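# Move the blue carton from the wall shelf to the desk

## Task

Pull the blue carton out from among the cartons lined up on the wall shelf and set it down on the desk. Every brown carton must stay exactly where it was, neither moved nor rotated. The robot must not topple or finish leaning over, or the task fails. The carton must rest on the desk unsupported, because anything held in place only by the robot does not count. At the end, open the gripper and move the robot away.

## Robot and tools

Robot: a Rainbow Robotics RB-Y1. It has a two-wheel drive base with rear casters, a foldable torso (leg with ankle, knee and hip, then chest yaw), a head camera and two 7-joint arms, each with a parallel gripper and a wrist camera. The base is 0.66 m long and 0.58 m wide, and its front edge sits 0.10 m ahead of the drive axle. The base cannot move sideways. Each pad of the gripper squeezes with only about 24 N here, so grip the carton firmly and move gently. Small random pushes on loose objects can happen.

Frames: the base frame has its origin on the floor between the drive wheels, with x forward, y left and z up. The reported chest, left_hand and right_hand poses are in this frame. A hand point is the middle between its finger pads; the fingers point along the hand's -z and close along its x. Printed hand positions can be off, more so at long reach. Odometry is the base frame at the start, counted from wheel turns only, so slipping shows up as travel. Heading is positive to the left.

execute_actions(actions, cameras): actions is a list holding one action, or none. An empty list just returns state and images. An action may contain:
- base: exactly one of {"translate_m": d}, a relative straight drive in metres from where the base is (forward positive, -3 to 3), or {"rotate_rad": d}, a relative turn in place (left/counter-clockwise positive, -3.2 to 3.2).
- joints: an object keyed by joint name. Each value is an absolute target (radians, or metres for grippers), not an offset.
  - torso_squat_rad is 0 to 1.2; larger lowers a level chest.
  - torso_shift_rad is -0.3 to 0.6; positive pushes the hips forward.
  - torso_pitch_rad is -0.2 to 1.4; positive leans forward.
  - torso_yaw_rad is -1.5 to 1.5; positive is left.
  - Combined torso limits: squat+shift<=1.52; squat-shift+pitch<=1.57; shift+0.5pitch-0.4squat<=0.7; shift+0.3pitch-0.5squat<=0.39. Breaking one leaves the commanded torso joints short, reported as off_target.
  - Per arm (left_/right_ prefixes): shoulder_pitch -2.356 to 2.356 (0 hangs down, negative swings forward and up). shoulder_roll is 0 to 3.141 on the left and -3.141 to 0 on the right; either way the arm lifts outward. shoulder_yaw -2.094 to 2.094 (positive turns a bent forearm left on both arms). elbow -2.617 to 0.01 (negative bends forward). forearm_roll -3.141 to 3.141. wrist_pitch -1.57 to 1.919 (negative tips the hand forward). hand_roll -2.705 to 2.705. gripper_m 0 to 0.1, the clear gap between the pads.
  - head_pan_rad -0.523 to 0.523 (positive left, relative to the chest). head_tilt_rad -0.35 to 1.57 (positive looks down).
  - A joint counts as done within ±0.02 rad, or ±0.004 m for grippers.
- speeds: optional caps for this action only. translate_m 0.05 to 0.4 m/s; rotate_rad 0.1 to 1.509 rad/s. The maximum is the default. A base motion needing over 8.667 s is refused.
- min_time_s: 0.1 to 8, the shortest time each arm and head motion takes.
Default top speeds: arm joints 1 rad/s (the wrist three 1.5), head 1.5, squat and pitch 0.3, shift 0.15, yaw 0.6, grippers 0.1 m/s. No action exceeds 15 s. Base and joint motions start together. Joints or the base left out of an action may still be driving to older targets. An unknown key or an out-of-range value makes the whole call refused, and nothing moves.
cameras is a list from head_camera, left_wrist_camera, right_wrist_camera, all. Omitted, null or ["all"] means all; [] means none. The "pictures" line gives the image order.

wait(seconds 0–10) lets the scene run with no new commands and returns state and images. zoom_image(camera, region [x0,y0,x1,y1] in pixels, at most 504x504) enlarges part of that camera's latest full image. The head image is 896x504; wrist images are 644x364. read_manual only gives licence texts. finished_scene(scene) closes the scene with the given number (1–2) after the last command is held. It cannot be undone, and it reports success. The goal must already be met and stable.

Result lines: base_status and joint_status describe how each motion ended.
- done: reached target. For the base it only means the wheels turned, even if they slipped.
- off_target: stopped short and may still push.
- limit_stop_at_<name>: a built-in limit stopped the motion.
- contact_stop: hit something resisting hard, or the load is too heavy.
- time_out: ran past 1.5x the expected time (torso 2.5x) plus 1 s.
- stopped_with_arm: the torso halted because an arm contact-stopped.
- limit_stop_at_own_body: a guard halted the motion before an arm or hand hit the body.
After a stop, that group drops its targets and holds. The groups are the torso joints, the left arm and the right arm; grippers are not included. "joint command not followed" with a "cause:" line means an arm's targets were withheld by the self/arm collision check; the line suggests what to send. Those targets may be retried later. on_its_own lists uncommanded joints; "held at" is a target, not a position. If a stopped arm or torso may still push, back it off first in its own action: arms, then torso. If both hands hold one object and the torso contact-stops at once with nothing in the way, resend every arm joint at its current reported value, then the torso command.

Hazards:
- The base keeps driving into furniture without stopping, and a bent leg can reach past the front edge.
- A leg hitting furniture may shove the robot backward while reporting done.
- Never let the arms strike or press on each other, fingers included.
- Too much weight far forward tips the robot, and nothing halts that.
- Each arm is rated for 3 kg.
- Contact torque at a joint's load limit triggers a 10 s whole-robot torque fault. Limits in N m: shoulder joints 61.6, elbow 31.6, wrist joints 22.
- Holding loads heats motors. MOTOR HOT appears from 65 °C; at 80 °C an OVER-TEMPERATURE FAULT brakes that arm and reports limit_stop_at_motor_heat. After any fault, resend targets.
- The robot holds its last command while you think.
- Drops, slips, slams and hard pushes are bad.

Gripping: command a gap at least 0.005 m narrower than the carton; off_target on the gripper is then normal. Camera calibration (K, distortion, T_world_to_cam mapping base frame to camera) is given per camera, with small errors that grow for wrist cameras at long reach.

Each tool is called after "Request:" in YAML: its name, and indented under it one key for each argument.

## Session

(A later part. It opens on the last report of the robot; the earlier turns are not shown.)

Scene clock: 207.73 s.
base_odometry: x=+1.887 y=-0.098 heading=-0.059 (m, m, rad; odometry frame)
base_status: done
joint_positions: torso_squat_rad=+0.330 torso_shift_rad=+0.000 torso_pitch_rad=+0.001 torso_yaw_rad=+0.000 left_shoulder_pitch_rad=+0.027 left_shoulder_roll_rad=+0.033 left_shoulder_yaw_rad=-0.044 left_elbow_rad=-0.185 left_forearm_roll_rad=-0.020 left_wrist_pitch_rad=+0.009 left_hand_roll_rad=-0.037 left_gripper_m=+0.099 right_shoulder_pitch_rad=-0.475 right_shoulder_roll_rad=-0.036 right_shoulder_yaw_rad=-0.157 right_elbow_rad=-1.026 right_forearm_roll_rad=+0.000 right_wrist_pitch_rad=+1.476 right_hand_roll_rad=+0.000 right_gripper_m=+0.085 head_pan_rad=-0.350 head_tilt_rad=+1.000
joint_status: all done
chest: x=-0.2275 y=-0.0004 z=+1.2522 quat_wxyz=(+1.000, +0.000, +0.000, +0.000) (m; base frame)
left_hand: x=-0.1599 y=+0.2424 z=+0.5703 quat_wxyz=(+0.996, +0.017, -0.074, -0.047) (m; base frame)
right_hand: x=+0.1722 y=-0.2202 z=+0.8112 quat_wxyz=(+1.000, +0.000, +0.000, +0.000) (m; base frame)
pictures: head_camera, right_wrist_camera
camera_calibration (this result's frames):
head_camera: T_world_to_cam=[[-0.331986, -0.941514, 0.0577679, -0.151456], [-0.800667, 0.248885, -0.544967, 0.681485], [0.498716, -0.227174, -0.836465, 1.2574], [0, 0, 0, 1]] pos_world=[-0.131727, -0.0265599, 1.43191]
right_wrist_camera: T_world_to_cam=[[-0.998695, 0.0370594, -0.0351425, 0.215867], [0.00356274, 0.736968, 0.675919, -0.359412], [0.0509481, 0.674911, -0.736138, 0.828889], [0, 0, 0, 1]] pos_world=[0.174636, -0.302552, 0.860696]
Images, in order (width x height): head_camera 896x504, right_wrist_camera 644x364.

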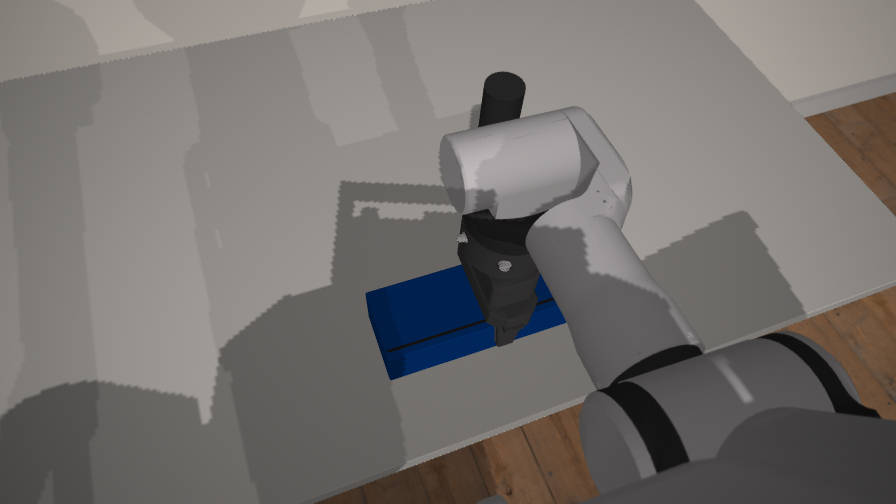

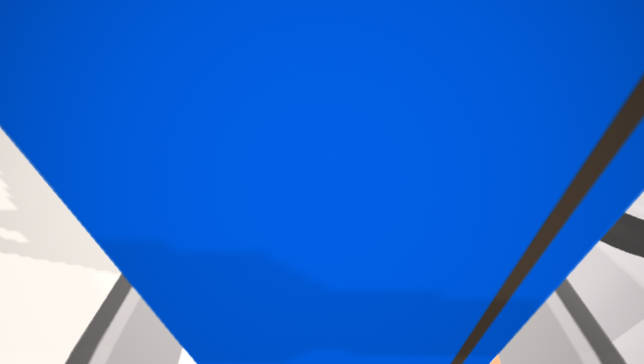

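Request:
execute_actions:
  actions:
    - {"joints": {"torso_squat_rad": 0.41}}
  cameras: ["head_camera", "right_wrist_camera"]

Request:
zoom_image:
  camera: "head_camera"
  region: [355, 300, 465, 410]

Scene clock: 238.77 s.
base_odometry: x=+1.887 y=-0.098 heading=-0.059 (m, m, rad; odometry frame)
base_status: not commanded
joint_positions: torso_squat_rad=+0.410 torso_shift_rad=+0.000 torso_pitch_rad=+0.001 torso_yaw_rad=+0.000 left_shoulder_pitch_rad=+0.027 left_shoulder_roll_rad=+0.033 left_shoulder_yaw_rad=-0.044 left_elbow_rad=-0.185 left_forearm_roll_rad=-0.020 left_wrist_pitch_rad=+0.009 left_hand_roll_rad=-0.037 left_gripper_m=+0.099 right_shoulder_pitch_rad=-0.475 right_shoulder_roll_rad=-0.036 right_shoulder_yaw_rad=-0.157 right_elbow_rad=-1.026 right_forearm_roll_rad=+0.000 right_wrist_pitch_rad=+1.476 right_hand_roll_rad=+0.000 right_gripper_m=+0.085 head_pan_rad=-0.350 head_tilt_rad=+1.000
joint_status: all done
chest: x=-0.2276 y=-0.0004 z=+1.2319 quat_wxyz=(+1.000, +0.000, +0.000, +0.000) (m; base frame)
left_hand: x=-0.1599 y=+0.2424 z=+0.5500 quat_wxyz=(+0.996, +0.017, -0.074, -0.047) (m; base frame)
right_hand: x=+0.1721 y=-0.2202 z=+0.7910 quat_wxyz=(+1.000, +0.000, +0.000, +0.000) (m; base frame)
pictures: head_camera, right_wrist_camera
camera_calibration (this result's frames):
head_camera: T_world_to_cam=[[-0.331999, -0.941514, 0.0576923, -0.150239], [-0.800545, 0.248885, -0.545146, 0.670584], [0.498904, -0.227173, -0.836354, 1.24045], [0, 0, 0, 1]] pos_world=[-0.13191, -0.0265546, 1.41169]
right_wrist_camera: T_world_to_cam=[[-0.998687, 0.0370601, -0.0353687, 0.215294], [0.00341014, 0.736968, 0.675919, -0.345765], [0.0511152, 0.674911, -0.736126, 0.814012], [0, 0, 0, 1]] pos_world=[0.174582, -0.302547, 0.84054]
Images, in order (width x height): head_camera 896x504, right_wrist_camera 644x364.

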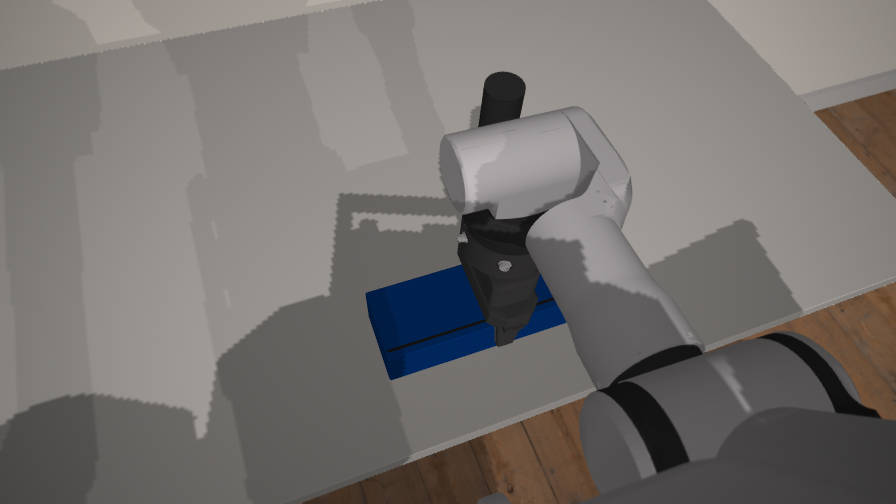

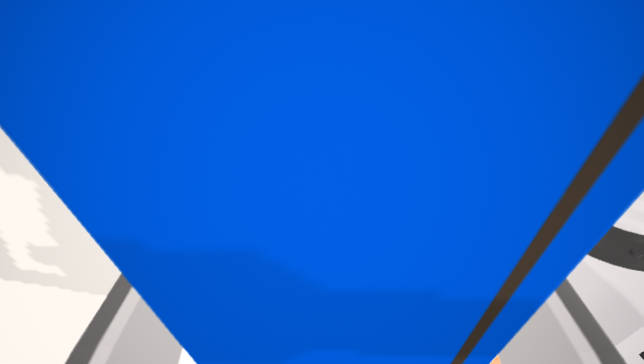

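Region (355, 300, 465, 410) of head_camera's 896x504 image, scaled by 4.582, with more detail than that image has.

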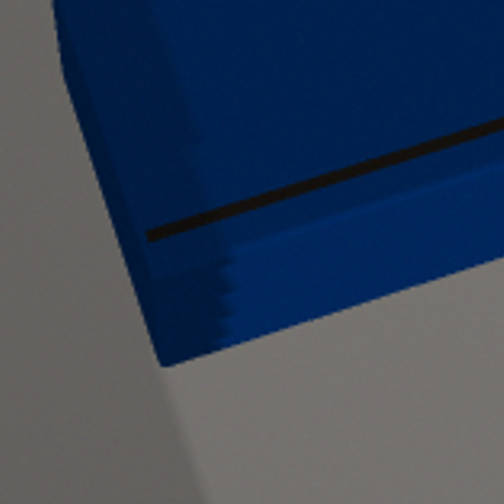

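Request:
zoom_image:
  camera: "head_camera"
  region: [320, 120, 460, 260]

Region (320, 120, 460, 260) of head_camera's 896x504 image, scaled by 3.600, with more detail than that image has.

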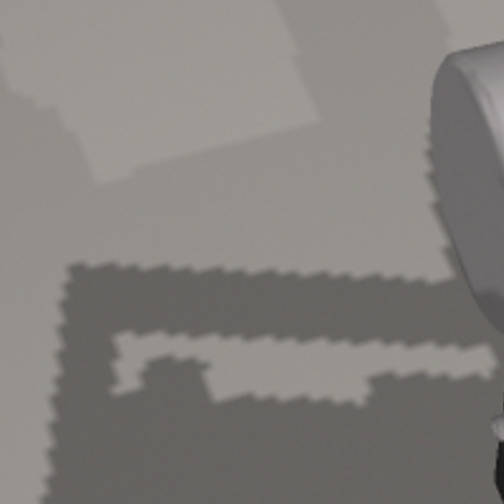

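Request:
execute_actions:
  actions:
    - {"joints": {"torso_squat_rad": 0.452}}
  cameras: ["head_camera", "right_wrist_camera"]

Request:
zoom_image:
  camera: "head_camera"
  region: [320, 120, 460, 260]

Scene clock: 257.13 s.
base_odometry: x=+1.887 y=-0.098 heading=-0.059 (m, m, rad; odometry frame)
base_status: not commanded
joint_positions: torso_squat_rad=+0.452 torso_shift_rad=+0.000 torso_pitch_rad=+0.001 torso_yaw_rad=+0.000 left_shoulder_pitch_rad=+0.027 left_shoulder_roll_rad=+0.033 left_shoulder_yaw_rad=-0.044 left_elbow_rad=-0.185 left_forearm_roll_rad=-0.020 left_wrist_pitch_rad=+0.009 left_hand_roll_rad=-0.037 left_gripper_m=+0.099 right_shoulder_pitch_rad=-0.475 right_shoulder_roll_rad=-0.036 right_shoulder_yaw_rad=-0.157 right_elbow_rad=-1.026 right_forearm_roll_rad=+0.000 right_wrist_pitch_rad=+1.476 right_hand_roll_rad=+0.000 right_gripper_m=+0.085 head_pan_rad=-0.350 head_tilt_rad=+1.000
joint_status: all done
chest: x=-0.2277 y=-0.0004 z=+1.2196 quat_wxyz=(+1.000, +0.000, +0.000, +0.000) (m; base frame)
left_hand: x=-0.1599 y=+0.2424 z=+0.5377 quat_wxyz=(+0.996, +0.017, -0.074, -0.047) (m; base frame)
right_hand: x=+0.1721 y=-0.2202 z=+0.7787 quat_wxyz=(+1.000, +0.000, +0.000, +0.000) (m; base frame)
pictures: head_camera, right_wrist_camera
camera_calibration (this result's frames):
head_camera: T_world_to_cam=[[-0.331999, -0.941514, 0.0576893, -0.149527], [-0.800541, 0.248886, -0.545151, 0.663888], [0.498909, -0.227172, -0.836351, 1.23018], [0, 0, 0, 1]] pos_world=[-0.13192, -0.0265514, 1.39941]
right_wrist_camera: T_world_to_cam=[[-0.998687, 0.0370624, -0.0353744, 0.214856], [0.00340797, 0.736967, 0.67592, -0.337468], [0.051121, 0.674912, -0.736125, 0.804969], [0, 0, 0, 1]] pos_world=[0.174573, -0.302544, 0.82826]
Images, in order (width x height): head_camera 896x504, right_wrist_camera 644x364.

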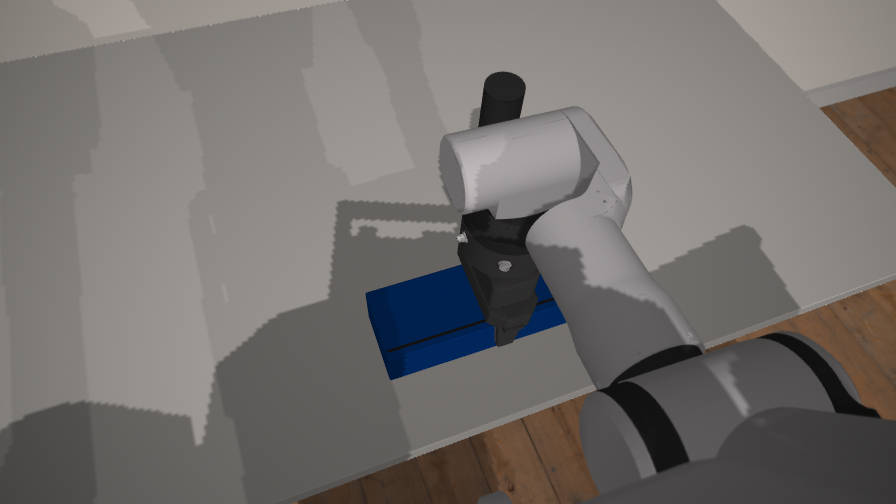

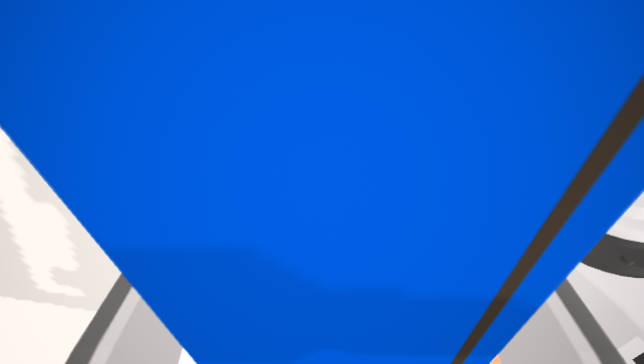

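Region (320, 120, 460, 260) of head_camera's 896x504 image, scaled by 3.600, with more detail than that image has.

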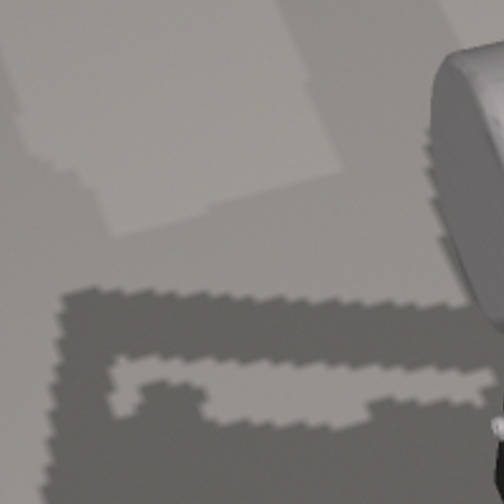

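Request:
execute_actions:
  actions:
    - {"joints": {"torso_squat_rad": 0.49}}
  cameras: ["head_camera", "right_wrist_camera"]

Request:
zoom_image:
  camera: "head_camera"
  region: [320, 120, 460, 260]

Scene clock: 263.37 s.
base_odometry: x=+1.887 y=-0.098 heading=-0.059 (m, m, rad; odometry frame)
base_status: not commanded
joint_positions: torso_squat_rad=+0.490 torso_shift_rad=+0.000 torso_pitch_rad=+0.001 torso_yaw_rad=+0.000 left_shoulder_pitch_rad=+0.027 left_shoulder_roll_rad=+0.033 left_shoulder_yaw_rad=-0.044 left_elbow_rad=-0.185 left_forearm_roll_rad=-0.020 left_wrist_pitch_rad=+0.009 left_hand_roll_rad=-0.037 left_gripper_m=+0.099 right_shoulder_pitch_rad=-0.475 right_shoulder_roll_rad=-0.036 right_shoulder_yaw_rad=-0.157 right_elbow_rad=-1.026 right_forearm_roll_rad=+0.000 right_wrist_pitch_rad=+1.476 right_hand_roll_rad=+0.000 right_gripper_m=+0.085 head_pan_rad=-0.350 head_tilt_rad=+1.000
joint_status: all done
chest: x=-0.2277 y=-0.0004 z=+1.2076 quat_wxyz=(+1.000, +0.000, +0.000, +0.000) (m; base frame)
left_hand: x=-0.1599 y=+0.2424 z=+0.5257 quat_wxyz=(+0.996, +0.017, -0.074, -0.047) (m; base frame)
right_hand: x=+0.1721 y=-0.2202 z=+0.7667 quat_wxyz=(+1.000, +0.000, +0.000, +0.000) (m; base frame)
pictures: head_camera, right_wrist_camera
camera_calibration (this result's frames):
head_camera: T_world_to_cam=[[-0.331999, -0.941514, 0.0576899, -0.148829], [-0.800544, 0.248886, -0.545147, 0.657302], [0.498906, -0.227172, -0.836353, 1.22009], [0, 0, 0, 1]] pos_world=[-0.131922, -0.0265483, 1.38734]
right_wrist_camera: T_world_to_cam=[[-0.998687, 0.0370615, -0.0353764, 0.214429], [0.00340595, 0.736967, 0.67592, -0.329313], [0.0511218, 0.674912, -0.736125, 0.796084], [0, 0, 0, 1]] pos_world=[0.174572, -0.302541, 0.816193]
Images, in order (width x height): head_camera 896x504, right_wrist_camera 644x364.

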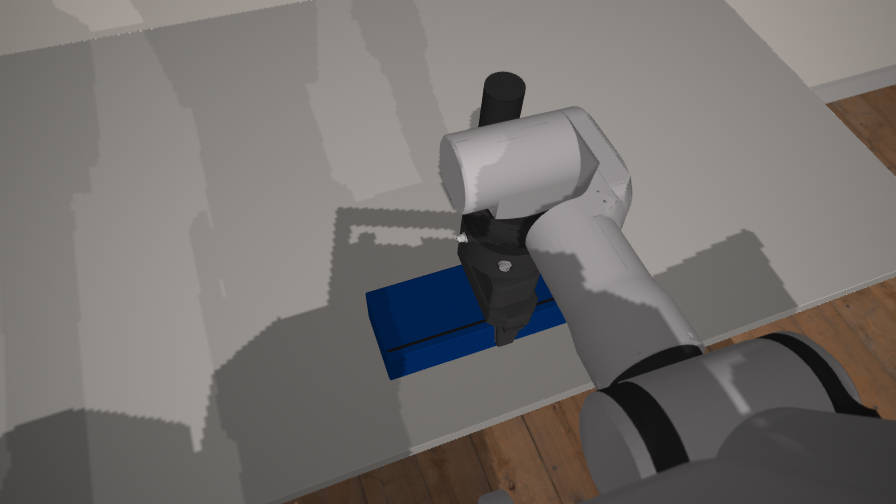

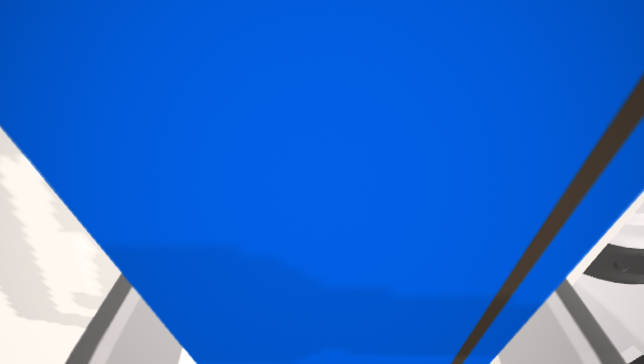

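Region (320, 120, 460, 260) of head_camera's 896x504 image, scaled by 3.600, with more detail than that image has.

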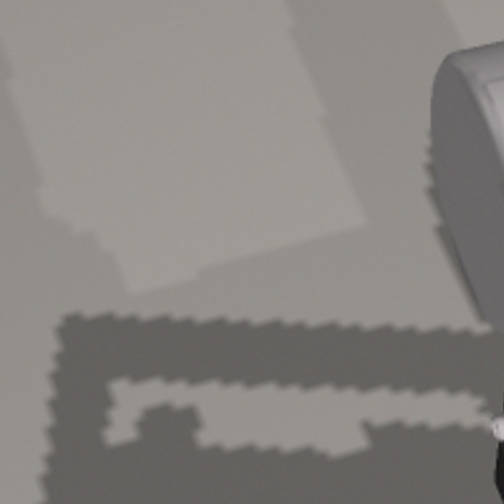

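Request:
execute_actions:
  actions:
    - {"joints": {"torso_squat_rad": 0.503}}
  cameras: ["right_wrist_camera"]

Request:
execute_actions:
  actions:
    - {"joints": {"right_gripper_m": 0.1}}
  cameras: ["head_camera", "right_wrist_camera"]

Scene clock: 269.67 s.
base_odometry: x=+1.887 y=-0.098 heading=-0.059 (m, m, rad; odometry frame)
base_status: not commanded
joint_positions: torso_squat_rad=+0.503 torso_shift_rad=+0.000 torso_pitch_rad=+0.000 torso_yaw_rad=+0.000 left_shoulder_pitch_rad=+0.027 left_shoulder_roll_rad=+0.033 left_shoulder_yaw_rad=-0.044 left_elbow_rad=-0.185 left_forearm_roll_rad=-0.020 left_wrist_pitch_rad=+0.009 left_hand_roll_rad=-0.037 left_gripper_m=+0.099 right_shoulder_pitch_rad=-0.476 right_shoulder_roll_rad=-0.036 right_shoulder_yaw_rad=-0.157 right_elbow_rad=-1.027 right_forearm_roll_rad=+0.000 right_wrist_pitch_rad=+1.476 right_hand_roll_rad=+0.000 right_gripper_m=+0.085 head_pan_rad=-0.350 head_tilt_rad=+1.000
joint_status: all done
chest: x=-0.2278 y=-0.0003 z=+1.2032 quat_wxyz=(+1.000, +0.000, +0.000, +0.000) (m; base frame)
left_hand: x=-0.1599 y=+0.2424 z=+0.5213 quat_wxyz=(+0.996, +0.017, -0.074, -0.047) (m; base frame)
right_hand: x=+0.1726 y=-0.2201 z=+0.7629 quat_wxyz=(+1.000, +0.000, -0.001, +0.000) (m; base frame)
pictures: right_wrist_camera
camera_calibration (this result's frames):
right_wrist_camera: T_world_to_cam=[[-0.998644, 0.0367856, -0.0368438, 0.215811], [0.00221571, 0.737053, 0.675832, -0.326528], [0.0520167, 0.674833, -0.736135, 0.793093], [0, 0, 0, 1]] pos_world=[0.174988, -0.302476, 0.812453]
Images, in order (width x height): right_wrist_camera 644x364.

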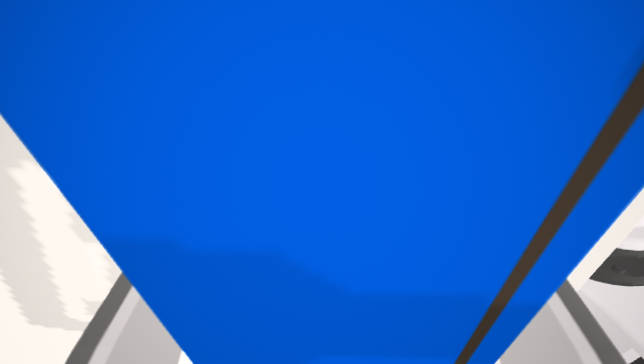

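Scene clock: 270.57 s.
base_odometry: x=+1.887 y=-0.098 heading=-0.059 (m, m, rad; odometry frame)
base_status: not commanded
joint_positions: torso_squat_rad=+0.503 torso_shift_rad=+0.000 torso_pitch_rad=+0.001 torso_yaw_rad=+0.000 left_shoulder_pitch_rad=+0.027 left_shoulder_roll_rad=+0.033 left_shoulder_yaw_rad=-0.044 left_elbow_rad=-0.185 left_forearm_roll_rad=-0.020 left_wrist_pitch_rad=+0.009 left_hand_roll_rad=-0.037 left_gripper_m=+0.099 right_shoulder_pitch_rad=-0.476 right_shoulder_roll_rad=-0.036 right_shoulder_yaw_rad=-0.157 right_elbow_rad=-1.026 right_forearm_roll_rad=+0.000 right_wrist_pitch_rad=+1.476 right_hand_roll_rad=+0.000 right_gripper_m=+0.100 head_pan_rad=-0.350 head_tilt_rad=+1.000
joint_status: all done
chest: x=-0.2277 y=-0.0003 z=+1.2032 quat_wxyz=(+1.000, +0.000, +0.000, +0.000) (m; base frame)
left_hand: x=-0.1599 y=+0.2424 z=+0.5213 quat_wxyz=(+0.996, +0.017, -0.074, -0.047) (m; base frame)
right_hand: x=+0.1724 y=-0.2202 z=+0.7626 quat_wxyz=(+1.000, +0.000, +0.000, +0.000) (m; base frame)
pictures: head_camera, right_wrist_camera
camera_calibration (this result's frames):
head_camera: T_world_to_cam=[[-0.332003, -0.941512, 0.0576945, -0.148588], [-0.800505, 0.24887, -0.545212, 0.654985], [0.498965, -0.227197, -0.836311, 1.21644], [0, 0, 0, 1]] pos_world=[-0.131976, -0.0265322, 1.383]
right_wrist_camera: T_world_to_cam=[[-0.998665, 0.0369039, -0.0361527, 0.215119], [0.00277015, 0.737045, 0.675838, -0.326389], [0.0515873, 0.674835, -0.736163, 0.792998], [0, 0, 0, 1]] pos_world=[0.174827, -0.302518, 0.812139]
Images, in order (width x height): head_camera 896x504, right_wrist_camera 644x364.

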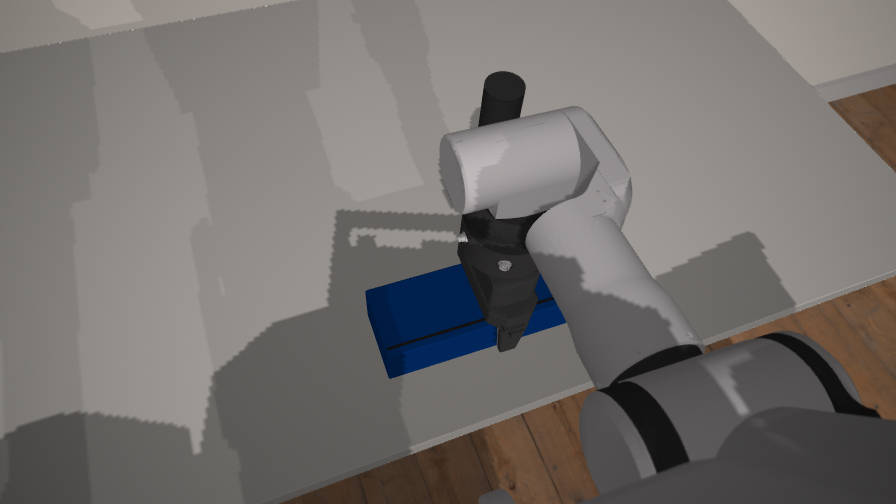

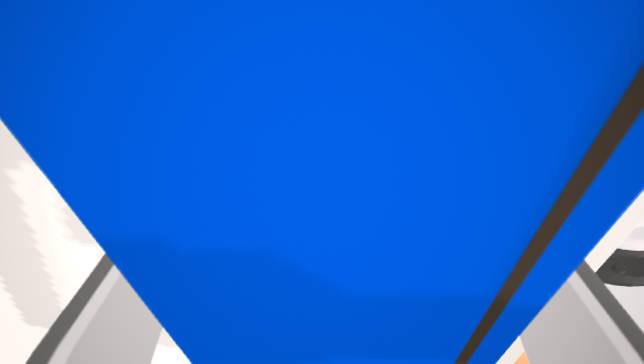

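Request:
execute_actions:
  actions:
    - {"joints": {"torso_squat_rad": 0.25}}
  cameras: ["right_wrist_camera"]

Request:
execute_actions:
  actions:
    - {"base": {"translate_m": -0.35}, "joints": {"head_pan_rad": -0.2, "head_tilt_rad": 0.8}}
  cameras: ["head_camera"]

Scene clock: 276.10 s.
base_odometry: x=+1.887 y=-0.098 heading=-0.059 (m, m, rad; odometry frame)
base_status: not commanded
joint_positions: torso_squat_rad=+0.250 torso_shift_rad=+0.000 torso_pitch_rad=+0.001 torso_yaw_rad=+0.000 left_shoulder_pitch_rad=+0.027 left_shoulder_roll_rad=+0.033 left_shoulder_yaw_rad=-0.044 left_elbow_rad=-0.185 left_forearm_roll_rad=-0.020 left_wrist_pitch_rad=+0.009 left_hand_roll_rad=-0.037 left_gripper_m=+0.099 right_shoulder_pitch_rad=-0.475 right_shoulder_roll_rad=-0.036 right_shoulder_yaw_rad=-0.157 right_elbow_rad=-1.026 right_forearm_roll_rad=+0.000 right_wrist_pitch_rad=+1.476 right_hand_roll_rad=+0.000 right_gripper_m=+0.100 head_pan_rad=-0.350 head_tilt_rad=+1.000
joint_status: all done
chest: x=-0.2275 y=-0.0004 z=+1.2682 quat_wxyz=(+1.000, +0.000, +0.001, +0.000) (m; base frame)
left_hand: x=-0.1600 y=+0.2424 z=+0.5862 quat_wxyz=(+0.996, +0.017, -0.074, -0.047) (m; base frame)
right_hand: x=+0.1724 y=-0.2202 z=+0.8273 quat_wxyz=(+1.000, +0.000, +0.000, +0.000) (m; base frame)
pictures: right_wrist_camera
camera_calibration (this result's frames):
right_wrist_camera: T_world_to_cam=[[-0.998684, 0.0369498, -0.0355658, 0.216952], [0.00320125, 0.737045, 0.675836, -0.370164], [0.0511856, 0.674833, -0.736193, 0.840749], [0, 0, 0, 1]] pos_world=[0.174817, -0.302554, 0.87684]
Images, in order (width x height): right_wrist_camera 644x364.

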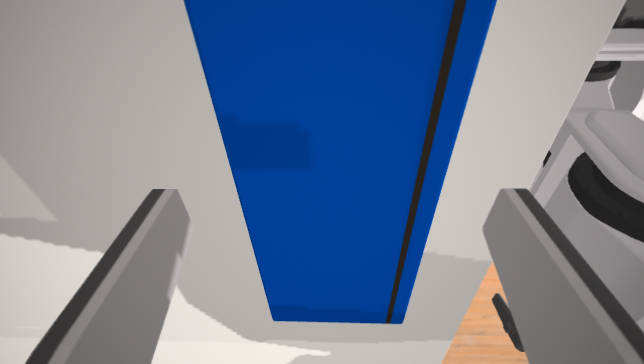

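Scene clock: 279.13 s.
base_odometry: x=+1.538 y=-0.077 heading=-0.057 (m, m, rad; odometry frame)
base_status: done
joint_positions: torso_squat_rad=+0.250 torso_shift_rad=+0.000 torso_pitch_rad=+0.001 torso_yaw_rad=+0.000 left_shoulder_pitch_rad=+0.027 left_shoulder_roll_rad=+0.033 left_shoulder_yaw_rad=-0.044 left_elbow_rad=-0.185 left_forearm_roll_rad=-0.020 left_wrist_pitch_rad=+0.009 left_hand_roll_rad=-0.037 left_gripper_m=+0.099 right_shoulder_pitch_rad=-0.475 right_shoulder_roll_rad=-0.036 right_shoulder_yaw_rad=-0.157 right_elbow_rad=-1.026 right_forearm_roll_rad=+0.000 right_wrist_pitch_rad=+1.476 right_hand_roll_rad=+0.000 right_gripper_m=+0.100 head_pan_rad=-0.200 head_tilt_rad=+0.800
joint_status: all done
chest: x=-0.2276 y=-0.0004 z=+1.2682 quat_wxyz=(+1.000, +0.000, +0.000, +0.000) (m; base frame)
left_hand: x=-0.1601 y=+0.2424 z=+0.5863 quat_wxyz=(+0.996, +0.017, -0.074, -0.047) (m; base frame)
right_hand: x=+0.1722 y=-0.2202 z=+0.8273 quat_wxyz=(+1.000, +0.000, +0.000, +0.000) (m; base frame)
pictures: head_camera
camera_calibration (this result's frames):
head_camera: T_world_to_cam=[[-0.199174, -0.978212, 0.0585827, -0.126376], [-0.706272, 0.101848, -0.700576, 0.937876], [0.679345, -0.180912, -0.711169, 1.12404], [0, 0, 0, 1]] pos_world=[-0.126386, -0.0157917, 1.46384]
Images, in order (width x height): head_camera 896x504.

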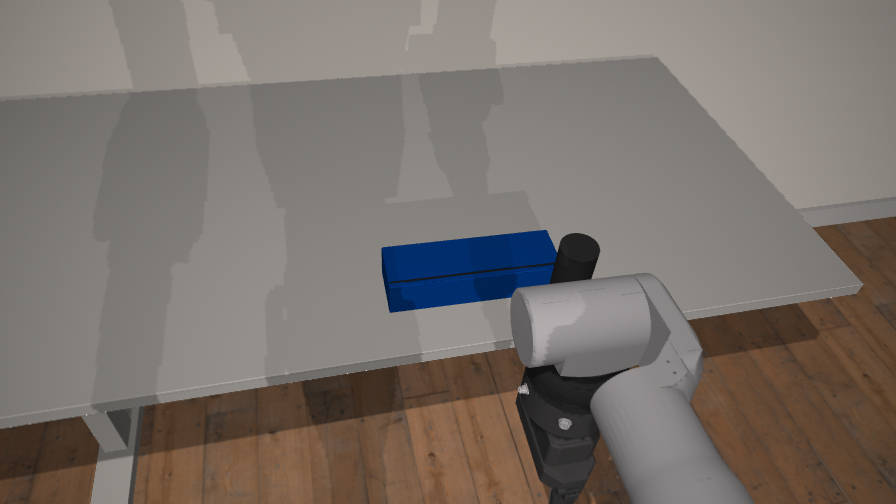

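Request:
finished_scene:
  scene: 1

The scene is finished: the task was done.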